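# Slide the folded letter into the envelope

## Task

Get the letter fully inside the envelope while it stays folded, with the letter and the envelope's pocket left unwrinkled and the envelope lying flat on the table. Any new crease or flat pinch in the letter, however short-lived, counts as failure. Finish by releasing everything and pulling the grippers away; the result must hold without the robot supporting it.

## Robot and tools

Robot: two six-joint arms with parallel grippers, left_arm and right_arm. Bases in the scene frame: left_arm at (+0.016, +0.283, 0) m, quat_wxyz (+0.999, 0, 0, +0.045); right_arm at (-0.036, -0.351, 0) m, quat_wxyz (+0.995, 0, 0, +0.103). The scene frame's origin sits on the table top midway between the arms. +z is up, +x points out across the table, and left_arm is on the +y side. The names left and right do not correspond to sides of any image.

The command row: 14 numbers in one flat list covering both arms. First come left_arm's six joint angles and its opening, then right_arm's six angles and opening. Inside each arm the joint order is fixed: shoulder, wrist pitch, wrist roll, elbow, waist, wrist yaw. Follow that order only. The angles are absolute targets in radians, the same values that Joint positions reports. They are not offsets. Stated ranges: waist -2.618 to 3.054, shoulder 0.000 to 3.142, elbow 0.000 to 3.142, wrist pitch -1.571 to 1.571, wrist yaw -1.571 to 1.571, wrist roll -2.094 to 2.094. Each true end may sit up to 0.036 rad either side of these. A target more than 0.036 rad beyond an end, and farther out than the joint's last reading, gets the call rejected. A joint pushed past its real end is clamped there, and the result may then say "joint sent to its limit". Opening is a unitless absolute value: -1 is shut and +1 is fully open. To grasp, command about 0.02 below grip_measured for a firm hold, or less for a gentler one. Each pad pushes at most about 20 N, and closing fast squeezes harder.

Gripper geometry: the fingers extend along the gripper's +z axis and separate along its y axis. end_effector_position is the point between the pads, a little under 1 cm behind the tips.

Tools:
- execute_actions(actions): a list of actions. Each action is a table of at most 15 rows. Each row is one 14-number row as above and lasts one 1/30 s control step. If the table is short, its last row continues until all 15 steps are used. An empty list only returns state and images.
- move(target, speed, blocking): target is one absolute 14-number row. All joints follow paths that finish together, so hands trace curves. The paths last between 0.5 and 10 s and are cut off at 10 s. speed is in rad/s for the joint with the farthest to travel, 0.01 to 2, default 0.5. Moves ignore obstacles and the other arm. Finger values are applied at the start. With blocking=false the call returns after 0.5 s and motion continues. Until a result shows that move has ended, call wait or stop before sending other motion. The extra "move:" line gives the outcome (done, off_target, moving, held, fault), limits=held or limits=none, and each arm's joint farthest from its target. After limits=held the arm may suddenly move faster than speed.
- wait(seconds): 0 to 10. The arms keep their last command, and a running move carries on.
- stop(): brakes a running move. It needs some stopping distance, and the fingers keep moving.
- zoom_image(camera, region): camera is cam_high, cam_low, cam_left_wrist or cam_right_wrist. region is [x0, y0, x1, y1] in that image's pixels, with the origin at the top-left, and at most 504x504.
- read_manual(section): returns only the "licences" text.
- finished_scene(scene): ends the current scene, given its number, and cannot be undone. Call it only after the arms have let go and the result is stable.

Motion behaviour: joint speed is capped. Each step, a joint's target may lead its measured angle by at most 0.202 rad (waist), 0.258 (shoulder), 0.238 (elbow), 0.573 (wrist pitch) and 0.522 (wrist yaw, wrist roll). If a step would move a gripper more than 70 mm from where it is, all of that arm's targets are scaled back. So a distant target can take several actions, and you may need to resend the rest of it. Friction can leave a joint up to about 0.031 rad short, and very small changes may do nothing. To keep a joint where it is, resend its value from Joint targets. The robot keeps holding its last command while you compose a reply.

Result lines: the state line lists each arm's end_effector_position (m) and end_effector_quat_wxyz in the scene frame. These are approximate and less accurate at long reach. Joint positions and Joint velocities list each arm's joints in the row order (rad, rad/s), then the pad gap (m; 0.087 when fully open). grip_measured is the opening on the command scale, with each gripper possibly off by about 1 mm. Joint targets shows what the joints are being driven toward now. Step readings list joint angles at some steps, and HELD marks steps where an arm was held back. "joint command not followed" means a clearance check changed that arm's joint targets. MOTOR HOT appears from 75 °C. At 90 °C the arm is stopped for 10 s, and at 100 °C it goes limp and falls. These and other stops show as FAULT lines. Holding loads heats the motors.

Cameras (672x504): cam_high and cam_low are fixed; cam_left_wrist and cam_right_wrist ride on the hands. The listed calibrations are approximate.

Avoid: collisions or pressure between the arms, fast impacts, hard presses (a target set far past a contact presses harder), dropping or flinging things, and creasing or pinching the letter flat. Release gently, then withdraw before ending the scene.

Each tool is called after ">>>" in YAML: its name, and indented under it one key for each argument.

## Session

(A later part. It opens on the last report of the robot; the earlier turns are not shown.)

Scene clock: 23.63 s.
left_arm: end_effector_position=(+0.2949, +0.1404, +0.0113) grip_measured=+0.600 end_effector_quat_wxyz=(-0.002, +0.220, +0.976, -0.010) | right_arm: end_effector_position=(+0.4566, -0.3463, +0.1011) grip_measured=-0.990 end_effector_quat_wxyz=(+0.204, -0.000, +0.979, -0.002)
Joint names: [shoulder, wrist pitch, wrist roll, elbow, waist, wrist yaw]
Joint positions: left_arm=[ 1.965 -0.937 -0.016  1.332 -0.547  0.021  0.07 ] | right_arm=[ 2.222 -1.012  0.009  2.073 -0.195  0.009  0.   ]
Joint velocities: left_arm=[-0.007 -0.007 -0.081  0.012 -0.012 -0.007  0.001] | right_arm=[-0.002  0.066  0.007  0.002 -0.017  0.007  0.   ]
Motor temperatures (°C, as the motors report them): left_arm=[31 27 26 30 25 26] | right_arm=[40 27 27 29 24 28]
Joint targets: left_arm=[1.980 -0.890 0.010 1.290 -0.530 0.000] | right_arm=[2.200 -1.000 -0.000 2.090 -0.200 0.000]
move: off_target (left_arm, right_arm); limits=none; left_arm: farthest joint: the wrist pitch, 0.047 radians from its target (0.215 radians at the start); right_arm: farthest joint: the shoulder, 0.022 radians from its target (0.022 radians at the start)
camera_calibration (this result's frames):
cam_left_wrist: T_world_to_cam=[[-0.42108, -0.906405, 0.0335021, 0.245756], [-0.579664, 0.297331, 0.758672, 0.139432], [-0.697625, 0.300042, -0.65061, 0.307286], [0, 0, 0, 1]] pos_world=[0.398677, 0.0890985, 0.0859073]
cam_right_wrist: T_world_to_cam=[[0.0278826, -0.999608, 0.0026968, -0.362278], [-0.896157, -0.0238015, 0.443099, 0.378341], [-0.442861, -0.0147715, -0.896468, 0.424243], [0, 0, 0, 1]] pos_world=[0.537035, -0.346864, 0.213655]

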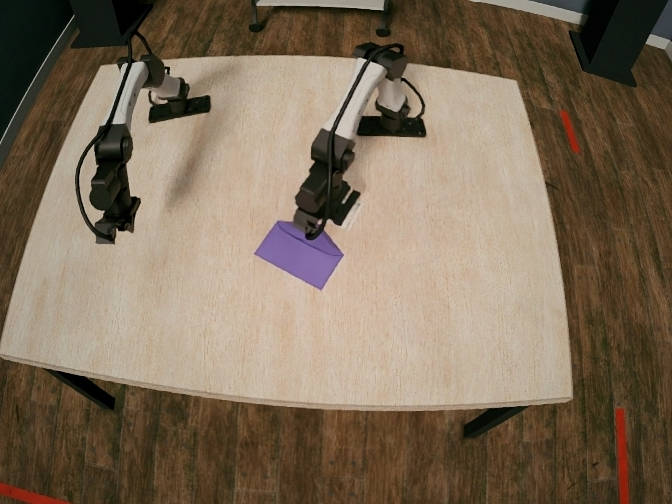

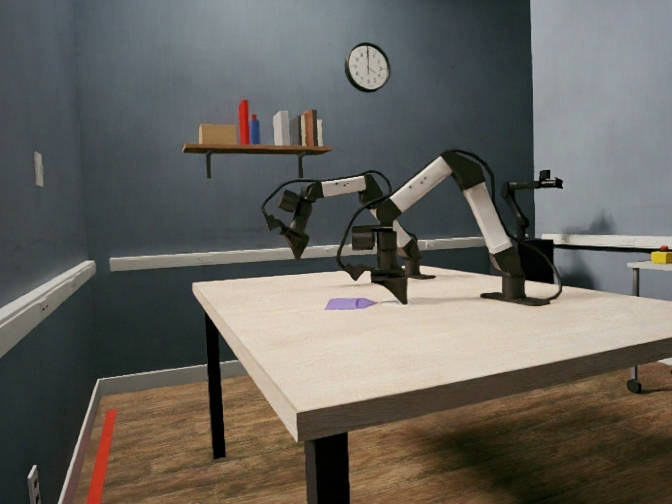

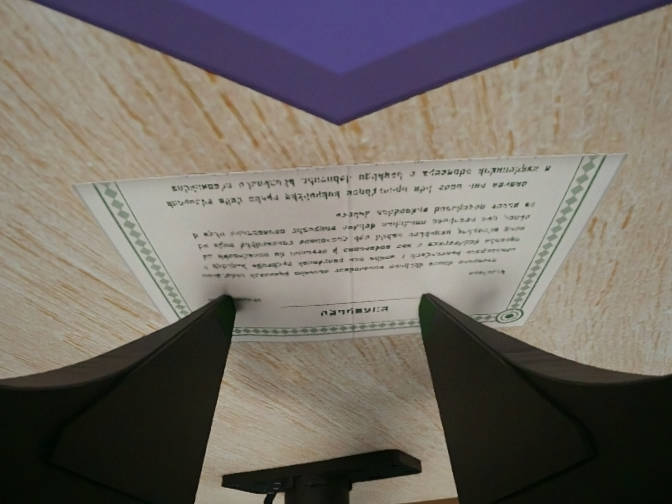

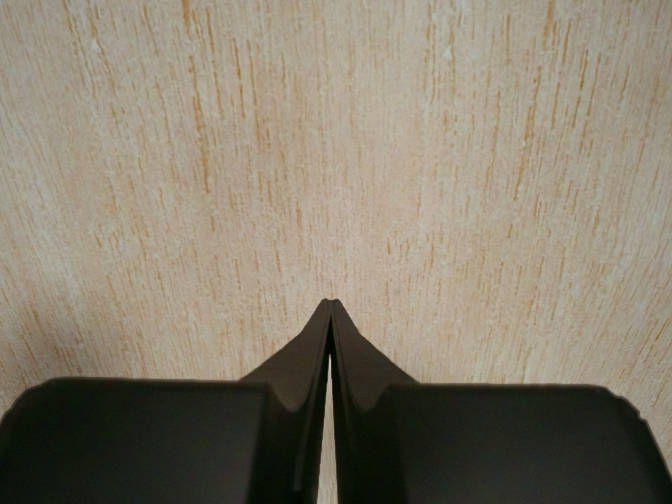

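>>> execute_actions:
  actions:
    - [[1.98,-0.89,0.08,1.29,-0.53,0,0.58,2.2,-1,0,2.09,-0.2,0,-1]]
    - [[1.98,-0.89,0.08,1.29,-0.53,0,0.555,2.2,-1,0,2.09,-0.2,0,-1]]
    - [[1.98,-0.89,0.08,1.29,-0.53,0,0.53,2.2,-1,0,2.09,-0.2,0,-1]]

>>> zoom_image:
  camera: "cam_low"
  region: [320, 270, 440, 320]

Scene clock: 25.23 s.
left_arm: end_effector_position=(+0.2956, +0.1451, +0.0111) grip_measured=+0.530 end_effector_quat_wxyz=(-0.004, +0.256, +0.967, -0.006) | right_arm: end_effector_position=(+0.4566, -0.3463, +0.1011) grip_measured=-0.990 end_effector_quat_wxyz=(+0.204, -0.000, +0.979, -0.002)
Joint names: [shoulder, wrist pitch, wrist roll, elbow, waist, wrist yaw]
Joint positions: left_arm=[ 1.965 -0.941  0.059  1.33  -0.547  0.013  0.067] | right_arm=[ 2.222 -1.012  0.009  2.073 -0.195  0.009  0.   ]
Joint velocities: left_arm=[-0.002 -0.037 -0.051 -0.007 -0.007 -0.022 -0.001] | right_arm=[-0.012 -0.051 -0.007 -0.022 -0.012 -0.007 -0.   ]
Motor temperatures (°C, as the motors report them): left_arm=[31 27 26 29 25 26] | right_arm=[41 27 27 29 24 28]
Joint targets: left_arm=[1.980 -0.890 0.080 1.290 -0.530 -0.000] | right_arm=[2.200 -1.000 0.000 2.090 -0.200 0.000]
Step readings (joint positions; steps 1 to 15: 1st action; 16 to 30: 2nd action; 31 to 45: 3rd action):
0: left_arm=[1.965 -0.937 -0.016 1.332 -0.547 0.021] | right_arm=[2.222 -1.012 0.009 2.073 -0.195 0.009]
1: left_arm=[1.965 -0.938 -0.005 1.332 -0.547 0.021] | right_arm=[2.222 -1.012 0.009 2.073 -0.195 0.009]
2: left_arm=[1.965 -0.939 0.008 1.332 -0.547 0.021] | right_arm=[2.222 -1.012 0.009 2.073 -0.195 0.009]
4: left_arm=[1.965 -0.940 0.026 1.332 -0.547 0.020] | right_arm=[2.222 -1.012 0.009 2.073 -0.195 0.009]
8: left_arm=[1.965 -0.941 0.045 1.332 -0.547 0.018] | right_arm=[2.222 -1.012 0.009 2.073 -0.195 0.009]
15: left_arm=[1.965 -0.941 0.055 1.330 -0.547 0.016] | right_arm=[2.222 -1.012 0.009 2.073 -0.195 0.009]
16: left_arm=[1.965 -0.941 0.056 1.330 -0.547 0.016] | right_arm=[2.222 -1.012 0.009 2.073 -0.195 0.009]
17: left_arm=[1.965 -0.941 0.057 1.330 -0.547 0.015] | right_arm=[2.222 -1.012 0.009 2.073 -0.195 0.009]
19: left_arm=[1.965 -0.941 0.058 1.330 -0.547 0.015] | right_arm=[2.222 -1.012 0.009 2.073 -0.195 0.009]
23: left_arm=[1.965 -0.941 0.058 1.330 -0.547 0.015] | right_arm=[2.222 -1.012 0.009 2.073 -0.195 0.009]
30: left_arm=[1.965 -0.941 0.058 1.330 -0.547 0.015] | right_arm=[2.222 -1.012 0.009 2.073 -0.195 0.009]
31: left_arm=[1.965 -0.941 0.058 1.330 -0.547 0.014] | right_arm=[2.222 -1.012 0.009 2.073 -0.195 0.009]
32: left_arm=[1.965 -0.941 0.059 1.330 -0.547 0.013] | right_arm=[2.222 -1.012 0.009 2.073 -0.195 0.009]
34: left_arm=[1.965 -0.941 0.059 1.330 -0.547 0.013] | right_arm=[2.222 -1.012 0.009 2.073 -0.195 0.009]
38: left_arm=[1.965 -0.941 0.059 1.330 -0.547 0.013] | right_arm=[2.222 -1.012 0.009 2.073 -0.195 0.009]
45: Joint positions above
camera_calibration (this result's frames):
cam_left_wrist: T_world_to_cam=[[-0.487954, -0.872491, 0.0257068, 0.265261], [-0.555806, 0.333282, 0.761579, 0.126318], [-0.673038, 0.357327, -0.647562, 0.290656], [0, 0, 0, 1]] pos_world=[0.395266, 0.0854788, 0.0851977]
cam_right_wrist: T_world_to_cam=[[0.0278826, -0.999608, 0.0026968, -0.362278], [-0.896157, -0.0238015, 0.443099, 0.378341], [-0.442861, -0.0147715, -0.896468, 0.424243], [0, 0, 0, 1]] pos_world=[0.537035, -0.346864, 0.213655]

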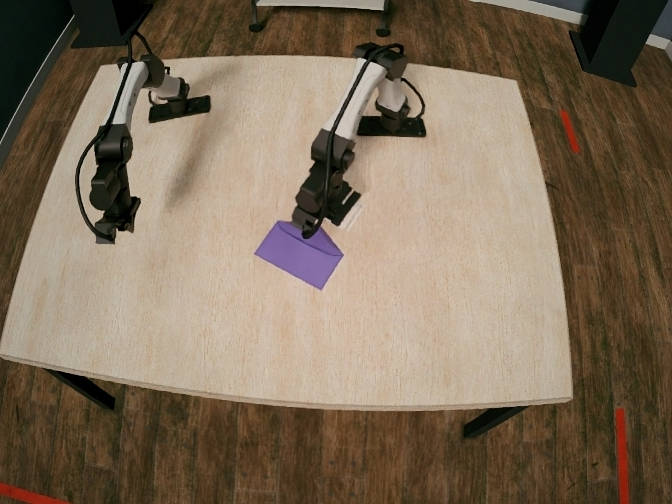

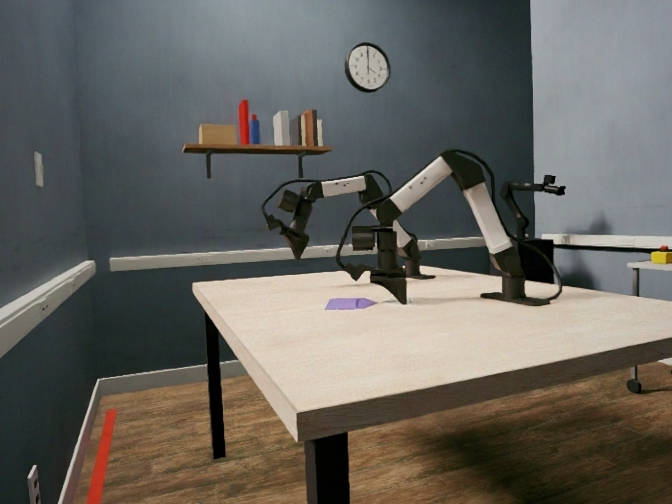

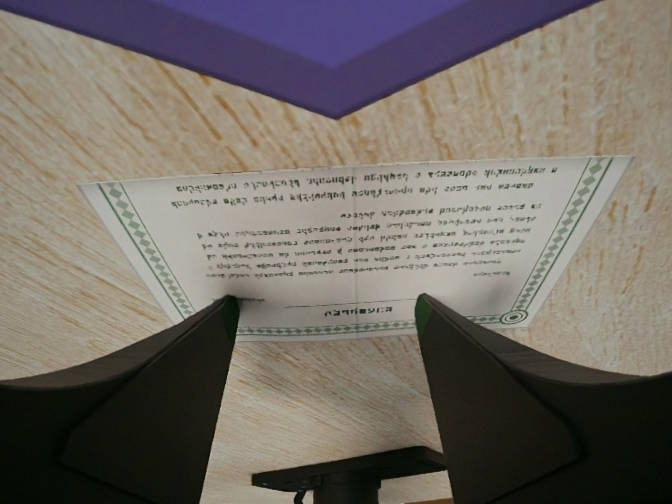

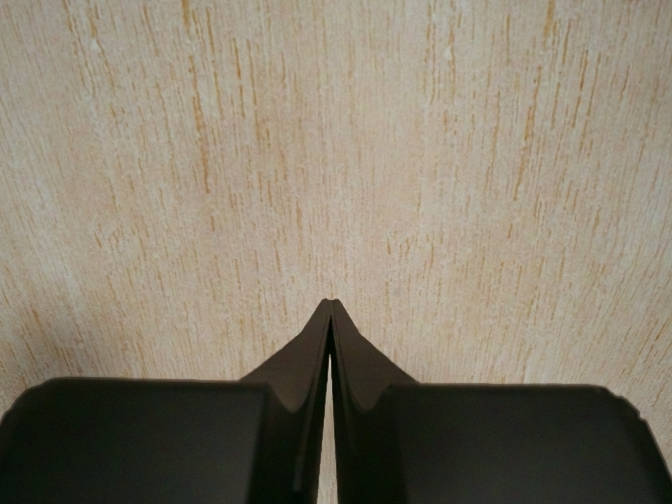

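Region (320, 270, 440, 320) of cam_low's 672x504 image, scaled by 4.200, with more detail than that image has; it fills the top 210 rows of this view, and the rest is white.

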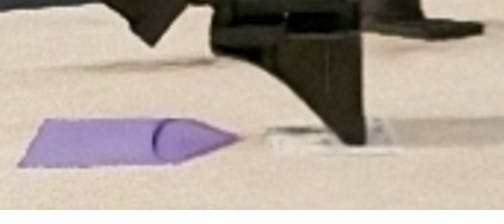

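Slipped rather than arched. Try advancing.

>>> execute_actions:
  actions:
    - [[2.01,-0.91,0.08,1.33,-0.52,0,0.53,2.2,-1,0,2.09,-0.2,0,-1]]
    - [[2.035,-0.92,0.08,1.37,-0.52,0,0.53,2.2,-1,0,2.09,-0.2,0,-1]]
    - [[2.06,-0.935,0.08,1.41,-0.52,0,0.53,2.2,-1,0,2.09,-0.2,0,-1]]
    - [[2.085,-0.95,0.08,1.45,-0.52,0,0.53,2.2,-1,0,2.09,-0.2,0,-1]]
    - [[2.11,-0.965,0.08,1.49,-0.52,0,0.53,2.2,-1,0,2.09,-0.2,0,-1]]

Scene clock: 27.87 s.
left_arm: end_effector_position=(+0.3090, +0.1454, +0.0111) grip_measured=+0.530 end_effector_quat_wxyz=(-0.036, +0.251, +0.967, +0.005) | right_arm: end_effector_position=(+0.4566, -0.3463, +0.1011) grip_measured=-0.990 end_effector_quat_wxyz=(+0.204, -0.000, +0.979, -0.002)
Joint names: [shoulder, wrist pitch, wrist roll, elbow, waist, wrist yaw]
Joint positions: left_arm=[ 2.072 -1.046  0.064  1.474 -0.534  0.003  0.067] | right_arm=[ 2.222 -1.012  0.009  2.073 -0.195  0.009  0.   ]
Joint velocities: left_arm=[-0.002  0.051 -0.007  0.007  0.002  0.022 -0.   ] | right_arm=[ 0.012  0.022 -0.007 -0.017 -0.017 -0.022  0.001]
Motor temperatures (°C, as the motors report them): left_arm=[31 27 26 30 25 26] | right_arm=[42 27 27 30 24 28]
Joint targets: left_arm=[2.110 -0.965 0.080 1.490 -0.520 -0.000] | right_arm=[2.200 -1.000 0.000 2.090 -0.200 0.000]
Step readings (joint positions; steps 1 to 15: 1st action; 16 to 30: 2nd action; 31 to 45: 3rd action; 46 to 60: 4th action; 61 to 75: 5th action):
0: left_arm=[1.965 -0.941 0.059 1.330 -0.547 0.013] | right_arm=[2.222 -1.012 0.009 2.073 -0.195 0.009]
1: left_arm=[1.965 -0.941 0.060 1.330 -0.547 0.013] | right_arm=[2.222 -1.012 0.009 2.073 -0.195 0.009]
2: left_arm=[1.965 -0.941 0.060 1.330 -0.546 0.013] | right_arm=[2.222 -1.012 0.009 2.073 -0.195 0.009]
4: left_arm=[1.965 -0.941 0.060 1.330 -0.543 0.013] | right_arm=[2.222 -1.012 0.009 2.073 -0.195 0.009]
8: left_arm=[1.965 -0.941 0.061 1.330 -0.540 0.013] | right_arm=[2.222 -1.012 0.009 2.073 -0.195 0.009]
15: left_arm=[1.965 -0.941 0.061 1.330 -0.540 0.013] | right_arm=[2.222 -1.012 0.009 2.073 -0.195 0.009]
16: left_arm=[1.969 -0.946 0.062 1.337 -0.540 0.012] | right_arm=[2.222 -1.012 0.009 2.073 -0.195 0.009]
17: left_arm=[1.979 -0.954 0.062 1.348 -0.539 0.011] | right_arm=[2.222 -1.012 0.009 2.073 -0.195 0.009]
19: left_arm=[1.988 -0.967 0.062 1.359 -0.539 0.011] | right_arm=[2.222 -1.012 0.009 2.073 -0.195 0.009]
23: left_arm=[1.990 -0.971 0.062 1.363 -0.539 0.011] | right_arm=[2.222 -1.012 0.009 2.073 -0.195 0.009]
30: left_arm=[1.991 -0.971 0.062 1.363 -0.539 0.011] | right_arm=[2.222 -1.012 0.009 2.073 -0.195 0.009]
31: left_arm=[1.995 -0.976 0.063 1.370 -0.539 0.011] | right_arm=[2.222 -1.012 0.009 2.073 -0.195 0.009]
32: left_arm=[2.005 -0.983 0.063 1.382 -0.538 0.008] | right_arm=[2.222 -1.012 0.009 2.073 -0.195 0.009]
34: left_arm=[2.015 -0.996 0.063 1.395 -0.538 0.008] | right_arm=[2.222 -1.012 0.009 2.073 -0.195 0.009]
38: left_arm=[2.018 -1.001 0.063 1.399 -0.538 0.008] | right_arm=[2.222 -1.012 0.009 2.073 -0.195 0.009]
45: left_arm=[2.018 -1.001 0.063 1.399 -0.538 0.008] | right_arm=[2.222 -1.012 0.009 2.073 -0.195 0.009]
46: left_arm=[2.023 -1.005 0.063 1.406 -0.538 0.008] | right_arm=[2.222 -1.012 0.009 2.073 -0.195 0.009]
47: left_arm=[2.032 -1.011 0.063 1.419 -0.537 0.006] | right_arm=[2.222 -1.012 0.009 2.073 -0.195 0.009]
49: left_arm=[2.043 -1.022 0.063 1.433 -0.536 0.005] | right_arm=[2.222 -1.012 0.009 2.073 -0.195 0.009]
53: left_arm=[2.045 -1.026 0.063 1.436 -0.536 0.005] | right_arm=[2.222 -1.012 0.009 2.073 -0.195 0.009]
60: left_arm=[2.045 -1.026 0.063 1.436 -0.536 0.005] | right_arm=[2.222 -1.012 0.009 2.073 -0.195 0.009]
61: left_arm=[2.050 -1.030 0.064 1.443 -0.536 0.005] | right_arm=[2.222 -1.012 0.009 2.073 -0.195 0.009]
62: left_arm=[2.059 -1.035 0.064 1.457 -0.535 0.004] | right_arm=[2.222 -1.012 0.009 2.073 -0.195 0.009]
64: left_arm=[2.069 -1.043 0.064 1.471 -0.534 0.003] | right_arm=[2.222 -1.012 0.009 2.073 -0.195 0.009]
68: left_arm=[2.072 -1.046 0.064 1.474 -0.534 0.003] | right_arm=[2.222 -1.012 0.009 2.073 -0.195 0.009]
75: Joint positions above
camera_calibration (this result's frames):
cam_left_wrist: T_world_to_cam=[[-0.478621, -0.877794, 0.0199712, 0.270103], [-0.513801, 0.298452, 0.804322, 0.125272], [-0.71199, 0.374704, -0.593857, 0.308469], [0, 0, 0, 1]] pos_world=[0.413269, 0.0841227, 0.0770337]
cam_right_wrist: T_world_to_cam=[[0.0278826, -0.999608, 0.0026968, -0.362278], [-0.896157, -0.0238015, 0.443099, 0.378341], [-0.442861, -0.0147715, -0.896468, 0.424243], [0, 0, 0, 1]] pos_world=[0.537035, -0.346864, 0.213655]

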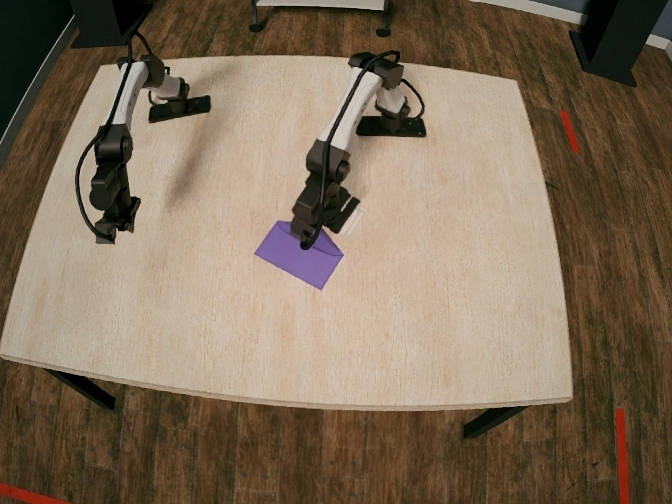

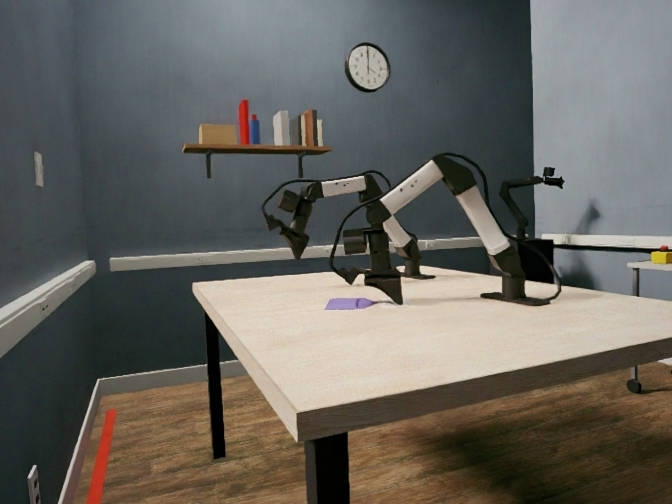

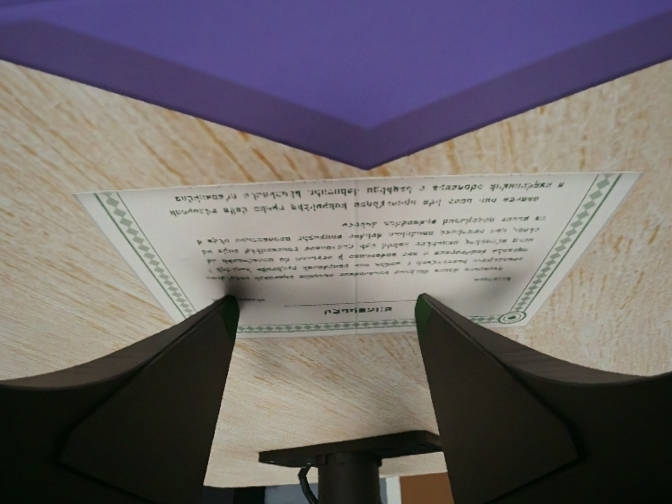

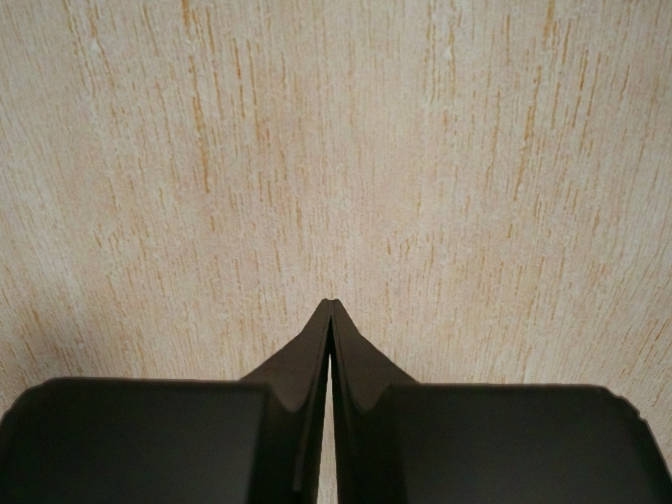

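>>> execute_actions:
  actions:
    - [[2.12,-0.955,0.08,1.51,-0.54,0,0.53,2.2,-1,0,2.09,-0.2,0,-1]]
    - [[2.13,-0.945,0.08,1.53,-0.54,0,0.53,2.2,-1,0,2.09,-0.2,0,-1]]
    - [[2.14,-0.935,0.08,1.55,-0.54,0,0.53,2.2,-1,0,2.09,-0.2,0,-1]]

Scene clock: 29.43 s.
left_arm: end_effector_position=(+0.3277, +0.1371, +0.0113) grip_measured=+0.530 end_effector_quat_wxyz=(-0.015, +0.255, +0.967, +0.002) | right_arm: end_effector_position=(+0.4566, -0.3463, +0.1011) grip_measured=-0.990 end_effector_quat_wxyz=(+0.204, -0.000, +0.979, -0.002)
Joint names: [shoulder, wrist pitch, wrist roll, elbow, waist, wrist yaw]
Joint positions: left_arm=[ 2.103 -1.031  0.071  1.534 -0.534  0.002  0.067] | right_arm=[ 2.222 -1.012  0.009  2.073 -0.195  0.009  0.   ]
Joint velocities: left_arm=[ 0.007 -0.022  0.007 -0.002 -0.017  0.037 -0.   ] | right_arm=[ 0.002 -0.007 -0.007 -0.022 -0.022  0.037 -0.001]
Motor temperatures (°C, as the motors report them): left_arm=[31 27 26 30 25 26] | right_arm=[43 27 27 30 24 28]
Joint targets: left_arm=[2.140 -0.935 0.080 1.550 -0.540 -0.000] | right_arm=[2.200 -1.000 -0.000 2.090 -0.200 -0.000]
Step readings (joint positions; steps 1 to 15: 1st action; 16 to 30: 2nd action; 31 to 45: 3rd action):
0: left_arm=[2.072 -1.046 0.064 1.474 -0.534 0.003] | right_arm=[2.222 -1.012 0.009 2.073 -0.195 0.009]
1: left_arm=[2.074 -1.047 0.064 1.478 -0.534 0.003] | right_arm=[2.222 -1.012 0.009 2.073 -0.195 0.009]
2: left_arm=[2.078 -1.048 0.064 1.484 -0.534 0.002] | right_arm=[2.222 -1.012 0.009 2.073 -0.195 0.009]
4: left_arm=[2.082 -1.048 0.066 1.492 -0.534 0.002] | right_arm=[2.222 -1.012 0.009 2.073 -0.195 0.009]
8: left_arm=[2.083 -1.048 0.067 1.494 -0.534 0.002] | right_arm=[2.222 -1.012 0.009 2.073 -0.195 0.009]
15: left_arm=[2.083 -1.048 0.067 1.494 -0.534 0.002] | right_arm=[2.222 -1.012 0.009 2.073 -0.195 0.009]
16: left_arm=[2.085 -1.048 0.067 1.497 -0.534 0.002] | right_arm=[2.222 -1.012 0.009 2.073 -0.195 0.009]
17: left_arm=[2.088 -1.048 0.067 1.503 -0.534 0.002] | right_arm=[2.222 -1.012 0.009 2.073 -0.195 0.009]
19: left_arm=[2.093 -1.045 0.068 1.511 -0.534 0.002] | right_arm=[2.222 -1.012 0.009 2.073 -0.195 0.009]
23: left_arm=[2.093 -1.043 0.069 1.514 -0.534 0.002] | right_arm=[2.222 -1.012 0.009 2.073 -0.195 0.009]
30: left_arm=[2.093 -1.043 0.069 1.514 -0.534 0.002] | right_arm=[2.222 -1.012 0.009 2.073 -0.195 0.009]
31: left_arm=[2.095 -1.043 0.069 1.517 -0.534 0.002] | right_arm=[2.222 -1.012 0.009 2.073 -0.195 0.009]
32: left_arm=[2.099 -1.042 0.069 1.523 -0.534 0.002] | right_arm=[2.222 -1.012 0.009 2.073 -0.195 0.009]
34: left_arm=[2.103 -1.038 0.070 1.532 -0.534 0.002] | right_arm=[2.222 -1.012 0.009 2.073 -0.195 0.009]
38: left_arm=[2.103 -1.031 0.071 1.534 -0.534 0.002] | right_arm=[2.222 -1.012 0.009 2.073 -0.195 0.009]
45: Joint positions above
camera_calibration (this result's frames):
cam_left_wrist: T_world_to_cam=[[-0.485406, -0.874131, 0.0166404, 0.273457], [-0.543019, 0.316347, 0.777853, 0.144588], [-0.685209, 0.368538, -0.628226, 0.317461], [0, 0, 0, 1]] pos_world=[0.428779, 0.0763003, 0.0824184]
cam_right_wrist: T_world_to_cam=[[0.0278826, -0.999608, 0.0026968, -0.362278], [-0.896157, -0.0238015, 0.443099, 0.378341], [-0.442861, -0.0147715, -0.896468, 0.424243], [0, 0, 0, 1]] pos_world=[0.537035, -0.346864, 0.213655]

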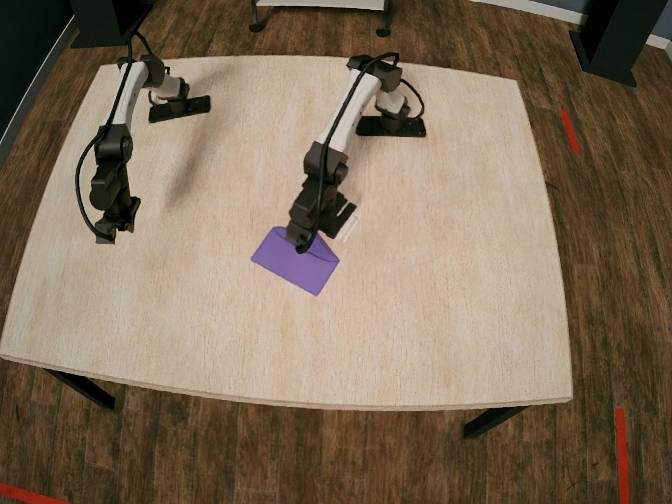

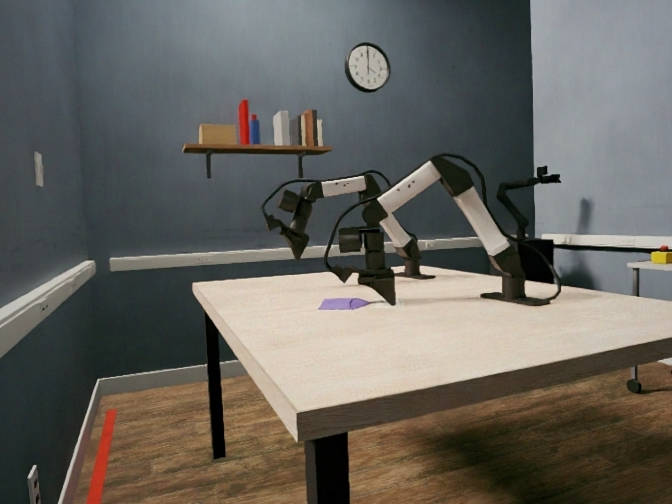

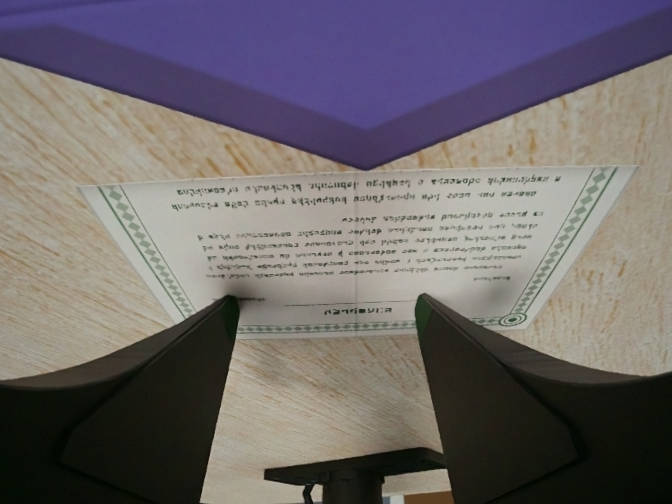

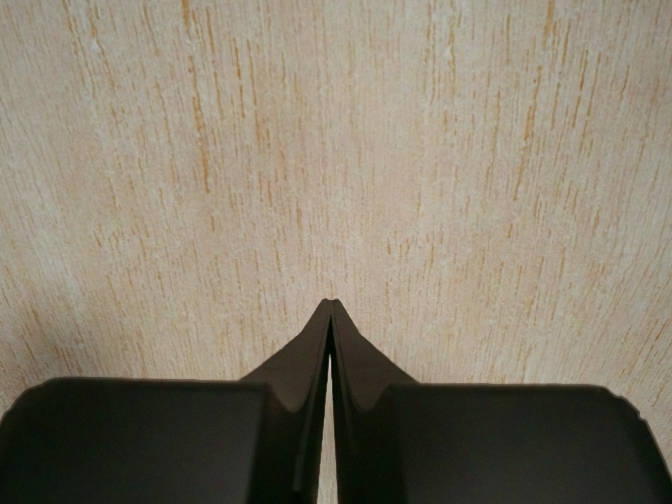

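>>> move:
  target: [1.98,-0.92,0.07,1.3,-0.535,0,0.53,2.2,-1,0,2.09,-0.2,0,-1]
  speed: 0.15

>>> move:
  target: [1.86,-1.0,0.07,1.3,-0.535,0,0.53,2.2,-1,0,2.09,-0.2,0,-1]
  speed: 0.3

>>> move:
  target: [1.84,-0.94,-1.45,1.21,-0.435,0,1,2.2,-1,0,2.09,-0.2,0,-1]
  speed: 1

Scene clock: 31.50 s.
left_arm: end_effector_position=(+0.3075, +0.1466, +0.0110) grip_measured=+0.530 end_effector_quat_wxyz=(+0.013, +0.255, +0.967, -0.004) | right_arm: end_effector_position=(+0.4566, -0.3463, +0.1011) grip_measured=-0.990 end_effector_quat_wxyz=(+0.204, -0.000, +0.979, -0.002)
Joint names: [shoulder, wrist pitch, wrist roll, elbow, waist, wrist yaw]
Joint positions: left_arm=[ 1.971 -0.917  0.071  1.344 -0.534  0.003  0.067] | right_arm=[ 2.222 -1.012  0.009  2.073 -0.195  0.009  0.   ]
Joint velocities: left_arm=[-0.007  0.007 -0.022 -0.007 -0.007  0.007  0.   ] | right_arm=[-0.002 -0.081  0.066  0.002 -0.012  0.007 -0.   ]
Motor temperatures (°C, as the motors report them): left_arm=[32 27 26 30 25 26] | right_arm=[43 27 27 30 24 28]
Joint targets: left_arm=[1.980 -0.920 0.070 1.300 -0.535 -0.000] | right_arm=[2.200 -1.000 0.000 2.090 -0.200 -0.000]
move: off_target (left_arm, right_arm); limits=none; left_arm: farthest joint: the elbow, 0.044 radians from its target (0.234 radians at the start); right_arm: farthest joint: the shoulder, 0.022 radians from its target (0.022 radians at the start)
camera_calibration (this result's frames):
cam_left_wrist: T_world_to_cam=[[-0.486178, -0.87375, 0.0138631, 0.272152], [-0.581494, 0.335319, 0.741233, 0.140271], [-0.652301, 0.35231, -0.671105, 0.292732], [0, 0, 0, 1]] pos_world=[0.40483, 0.0876249, 0.0887075]
cam_right_wrist: T_world_to_cam=[[0.0278826, -0.999608, 0.0026968, -0.362278], [-0.896157, -0.0238015, 0.443099, 0.378341], [-0.442861, -0.0147715, -0.896468, 0.424243], [0, 0, 0, 1]] pos_world=[0.537035, -0.346864, 0.213655]

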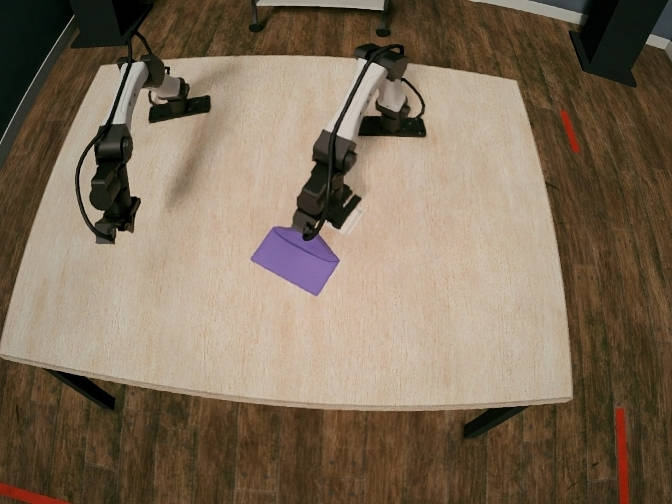

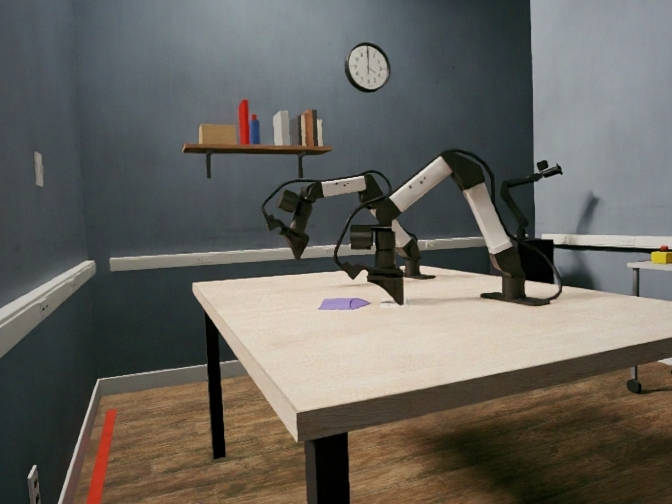

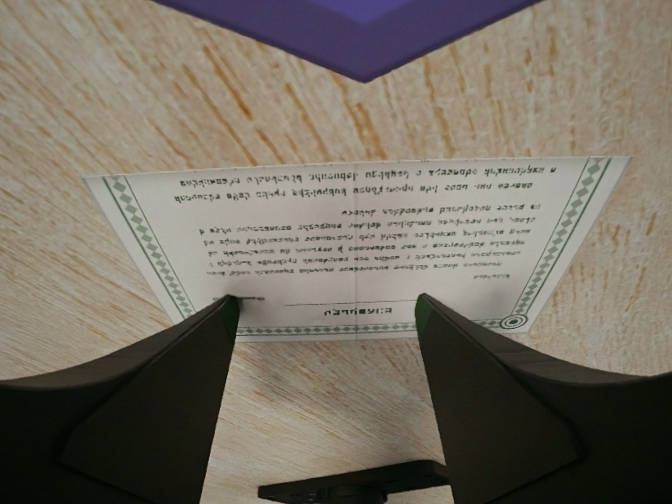

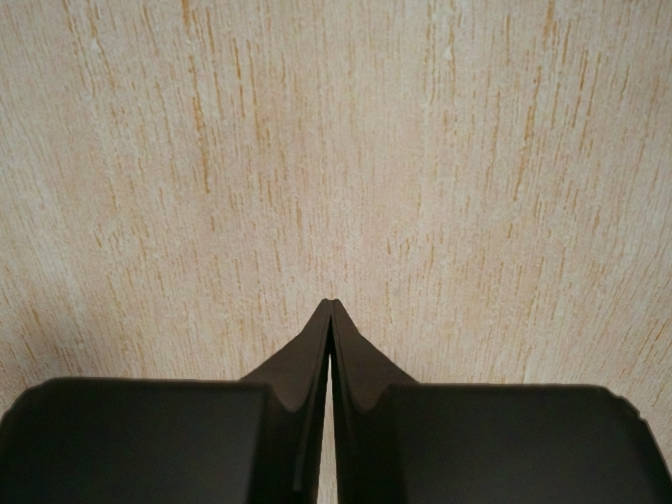

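Scene clock: 32.50 s.
left_arm: end_effector_position=(+0.2914, +0.1541, +0.0362) grip_measured=+0.530 end_effector_quat_wxyz=(+0.012, +0.255, +0.967, -0.004) | right_arm: end_effector_position=(+0.4566, -0.3463, +0.1011) grip_measured=-0.990 end_effector_quat_wxyz=(+0.204, -0.000, +0.979, -0.002)
Joint names: [shoulder, wrist pitch, wrist roll, elbow, waist, wrist yaw]
Joint positions: left_arm=[ 1.877 -0.99   0.071  1.32  -0.534  0.003  0.067] | right_arm=[ 2.222 -1.012  0.009  2.073 -0.195  0.009  0.   ]
Joint velocities: left_arm=[-0.007 -0.037  0.007 -0.002  0.012  0.007 -0.001] | right_arm=[ 0.007  0.051 -0.051 -0.002 -0.002 -0.095  0.   ]
Motor temperatures (°C, as the motors report them): left_arm=[32 27 26 30 25 26] | right_arm=[44 27 27 31 24 28]
Joint targets: left_arm=[1.860 -1.000 0.070 1.300 -0.535 0.000] | right_arm=[2.200 -1.000 -0.000 2.090 -0.200 0.000]
move: off_target (right_arm); limits=none; left_arm: farthest joint: the elbow, 0.020 radians from its target (0.044 radians at the start); right_arm: farthest joint: the shoulder, 0.022 radians from its target (0.022 radians at the start)
camera_calibration (this result's frames):
cam_left_wrist: T_world_to_cam=[[-0.48615, -0.873757, 0.0144121, 0.27059], [-0.57958, 0.334728, 0.742997, 0.109226], [-0.654023, 0.352855, -0.669139, 0.296817], [0, 0, 0, 1]] pos_world=[0.388977, 0.0951351, 0.113558]
cam_right_wrist: T_world_to_cam=[[0.0278826, -0.999608, 0.0026968, -0.362278], [-0.896157, -0.0238015, 0.443099, 0.378341], [-0.442861, -0.0147715, -0.896468, 0.424243], [0, 0, 0, 1]] pos_world=[0.537035, -0.346864, 0.213655]

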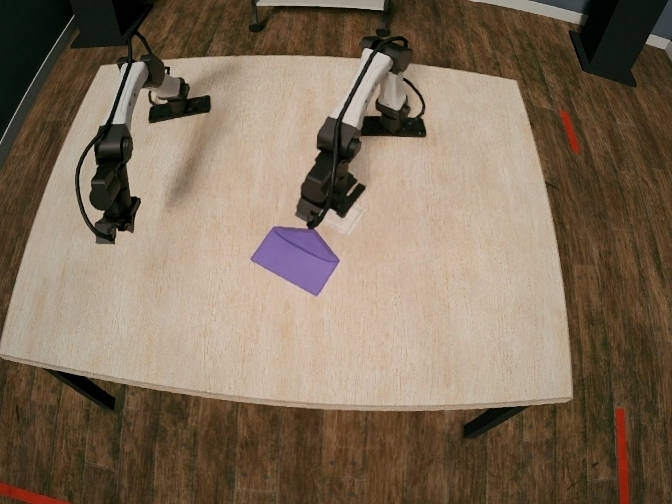

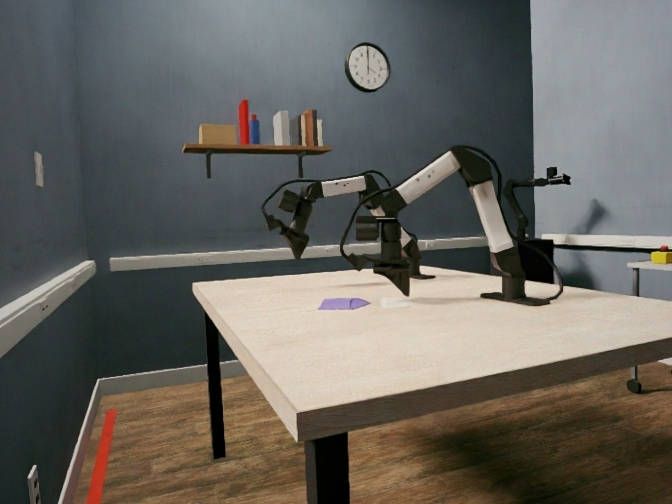

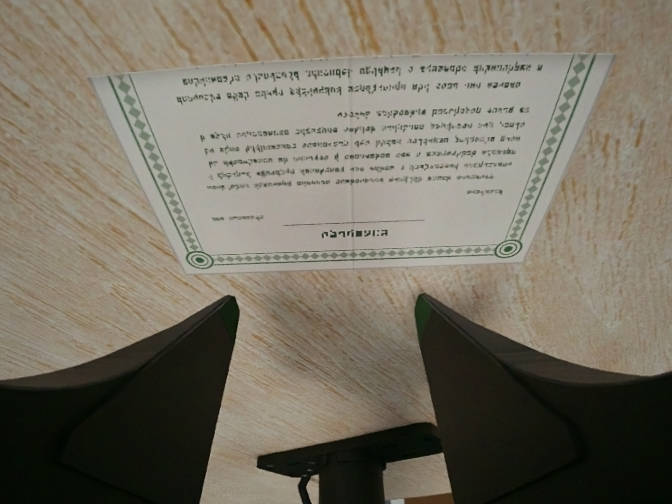

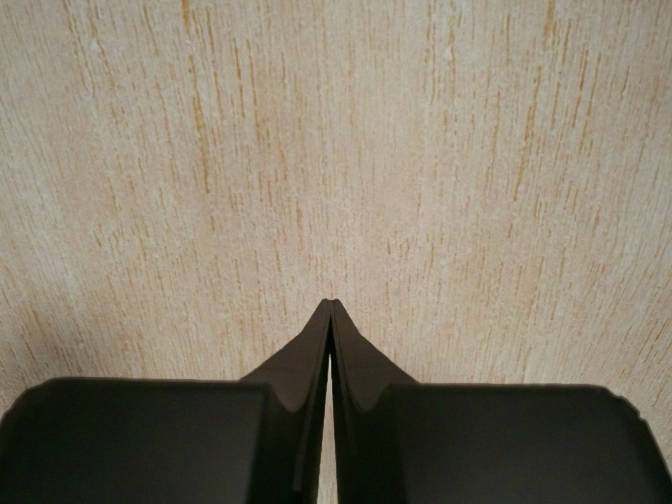

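Scene clock: 34.97 s.
left_arm: end_effector_position=(+0.3007, +0.1319, +0.0203) grip_measured=+0.994 end_effector_quat_wxyz=(-0.006, -0.516, +0.857, +0.005) | right_arm: end_effector_position=(+0.4566, -0.3463, +0.1011) grip_measured=-0.990 end_effector_quat_wxyz=(+0.204, -0.000, +0.979, -0.002)
Joint names: [shoulder, wrist pitch, wrist roll, elbow, waist, wrist yaw]
Joint positions: left_arm=[ 1.862 -0.952 -1.44   1.227 -0.446  0.003  0.087] | right_arm=[ 2.222 -1.012  0.009  2.073 -0.195  0.009  0.   ]
Joint velocities: left_arm=[-0.012  0.022  0.007  0.007 -0.002 -0.037 -0.001] | right_arm=[-0.007  0.007  0.007 -0.007  0.007 -0.051 -0.   ]
Motor temperatures (°C, as the motors report them): left_arm=[33 27 26 30 25 26] | right_arm=[45 28 27 31 24 28]
Joint targets: left_arm=[1.840 -0.940 -1.450 1.210 -0.435 0.000] | right_arm=[2.200 -1.000 0.000 2.090 -0.200 -0.000]
move: off_target (left_arm, right_arm); limits=none; left_arm: farthest joint: the shoulder, 0.022 radians from its target (0.037 radians at the start); right_arm: farthest joint: the shoulder, 0.022 radians from its target (0.022 radians at the start)
camera_calibration (this result's frames):
cam_left_wrist: T_world_to_cam=[[0.887294, -0.461199, -0.0022539, -0.211178], [-0.296919, -0.574964, 0.762401, 0.168473], [-0.352915, -0.675805, -0.647101, 0.344742], [0, 0, 0, 1]] pos_world=[0.359064, 0.232449, 0.0941628]
cam_right_wrist: T_world_to_cam=[[0.0278826, -0.999608, 0.0026968, -0.362278], [-0.896157, -0.0238015, 0.443099, 0.378341], [-0.442861, -0.0147715, -0.896468, 0.424243], [0, 0, 0, 1]] pos_world=[0.537035, -0.346864, 0.213655]

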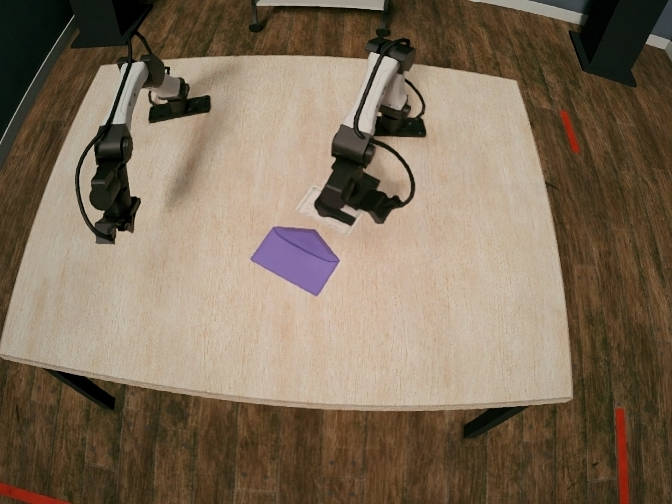

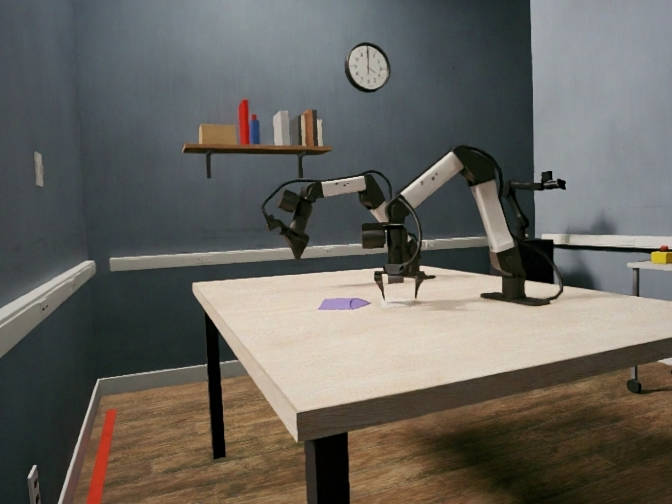

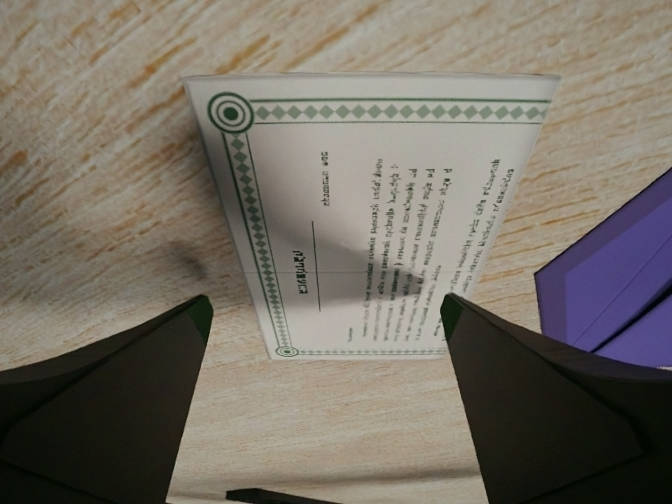

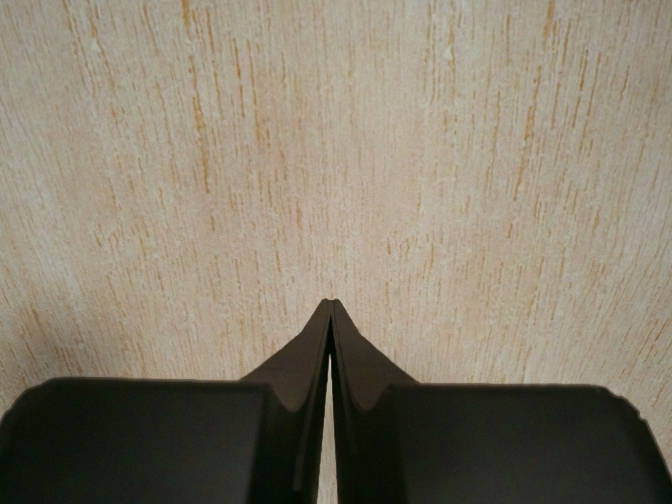

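>>> move:
  target: [1.9,-0.91,-1.45,1.27,-0.435,0,1,2.2,-1,0,2.09,-0.2,0,-1]
  speed: 0.1

Scene clock: 35.93 s.
left_arm: end_effector_position=(+0.3114, +0.1279, +0.0160) grip_measured=+0.994 end_effector_quat_wxyz=(+0.001, -0.516, +0.857, -0.003) | right_arm: end_effector_position=(+0.4566, -0.3463, +0.1011) grip_measured=-0.990 end_effector_quat_wxyz=(+0.204, -0.000, +0.979, -0.002)
Joint names: [shoulder, wrist pitch, wrist roll, elbow, waist, wrist yaw]
Joint positions: left_arm=[ 1.889 -0.922 -1.441  1.247 -0.446  0.003  0.087] | right_arm=[ 2.222 -1.012  0.009  2.073 -0.195  0.009  0.   ]
Joint velocities: left_arm=[ 0.002  0.037 -0.022  0.007 -0.007 -0.051  0.   ] | right_arm=[-0.002 -0.066 -0.007 -0.002  0.002  0.037  0.001]
Motor temperatures (°C, as the motors report them): left_arm=[33 27 26 30 25 26] | right_arm=[45 28 27 31 24 28]
Joint targets: left_arm=[1.900 -0.910 -1.450 1.270 -0.435 -0.000] | right_arm=[2.200 -1.000 0.000 2.090 -0.200 -0.000]
move: off_target (left_arm, right_arm); limits=none; left_arm: farthest joint: the elbow, 0.023 radians from its target (0.043 radians at the start); right_arm: farthest joint: the shoulder, 0.022 radians from its target (0.022 radians at the start)
camera_calibration (this result's frames):
cam_left_wrist: T_world_to_cam=[[0.887303, -0.460798, 0.0189467, -0.222933], [-0.311944, -0.569398, 0.760577, 0.176607], [-0.339684, -0.680772, -0.648972, 0.339605], [0, 0, 0, 1]] pos_world=[0.368259, 0.229026, 0.0902942]
cam_right_wrist: T_world_to_cam=[[0.0278826, -0.999608, 0.0026968, -0.362278], [-0.896157, -0.0238015, 0.443099, 0.378341], [-0.442861, -0.0147715, -0.896468, 0.424243], [0, 0, 0, 1]] pos_world=[0.537035, -0.346864, 0.213655]

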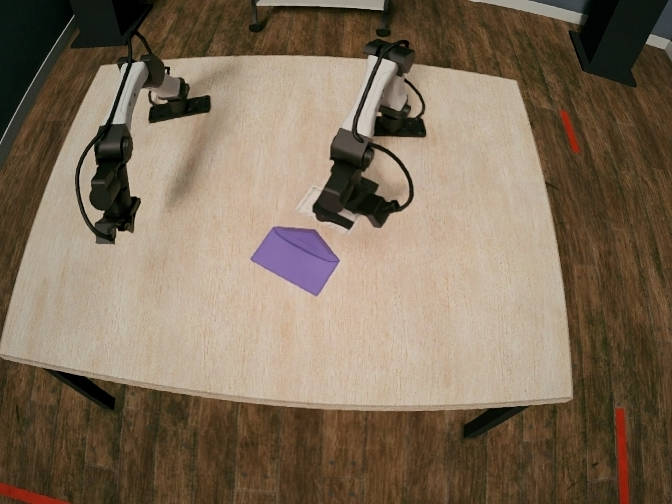

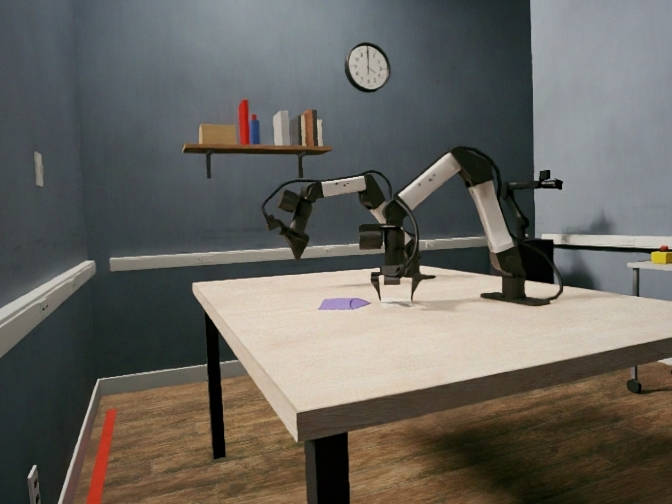

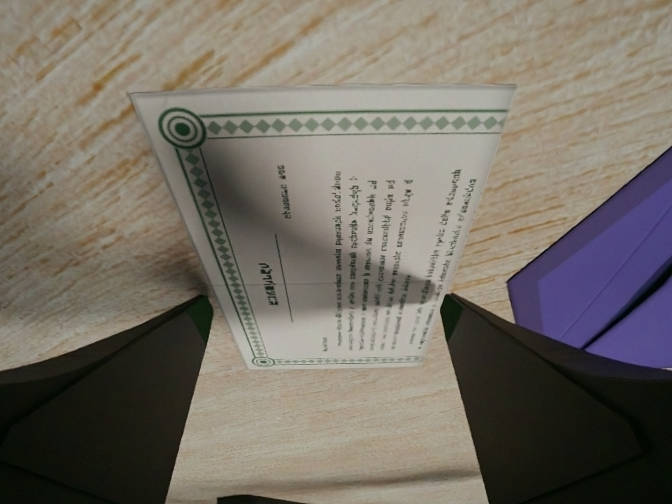

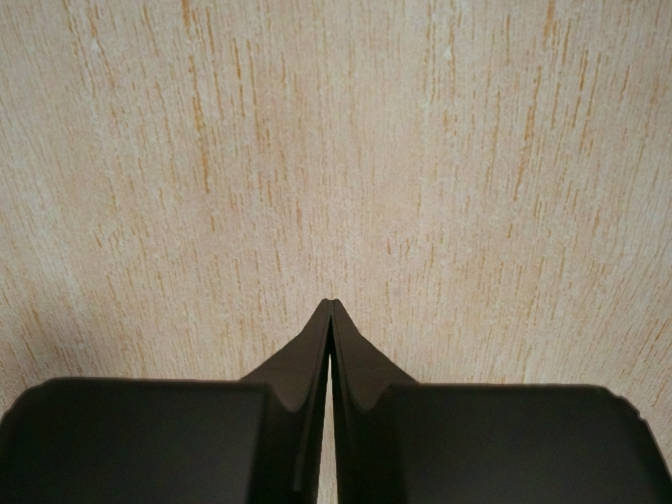

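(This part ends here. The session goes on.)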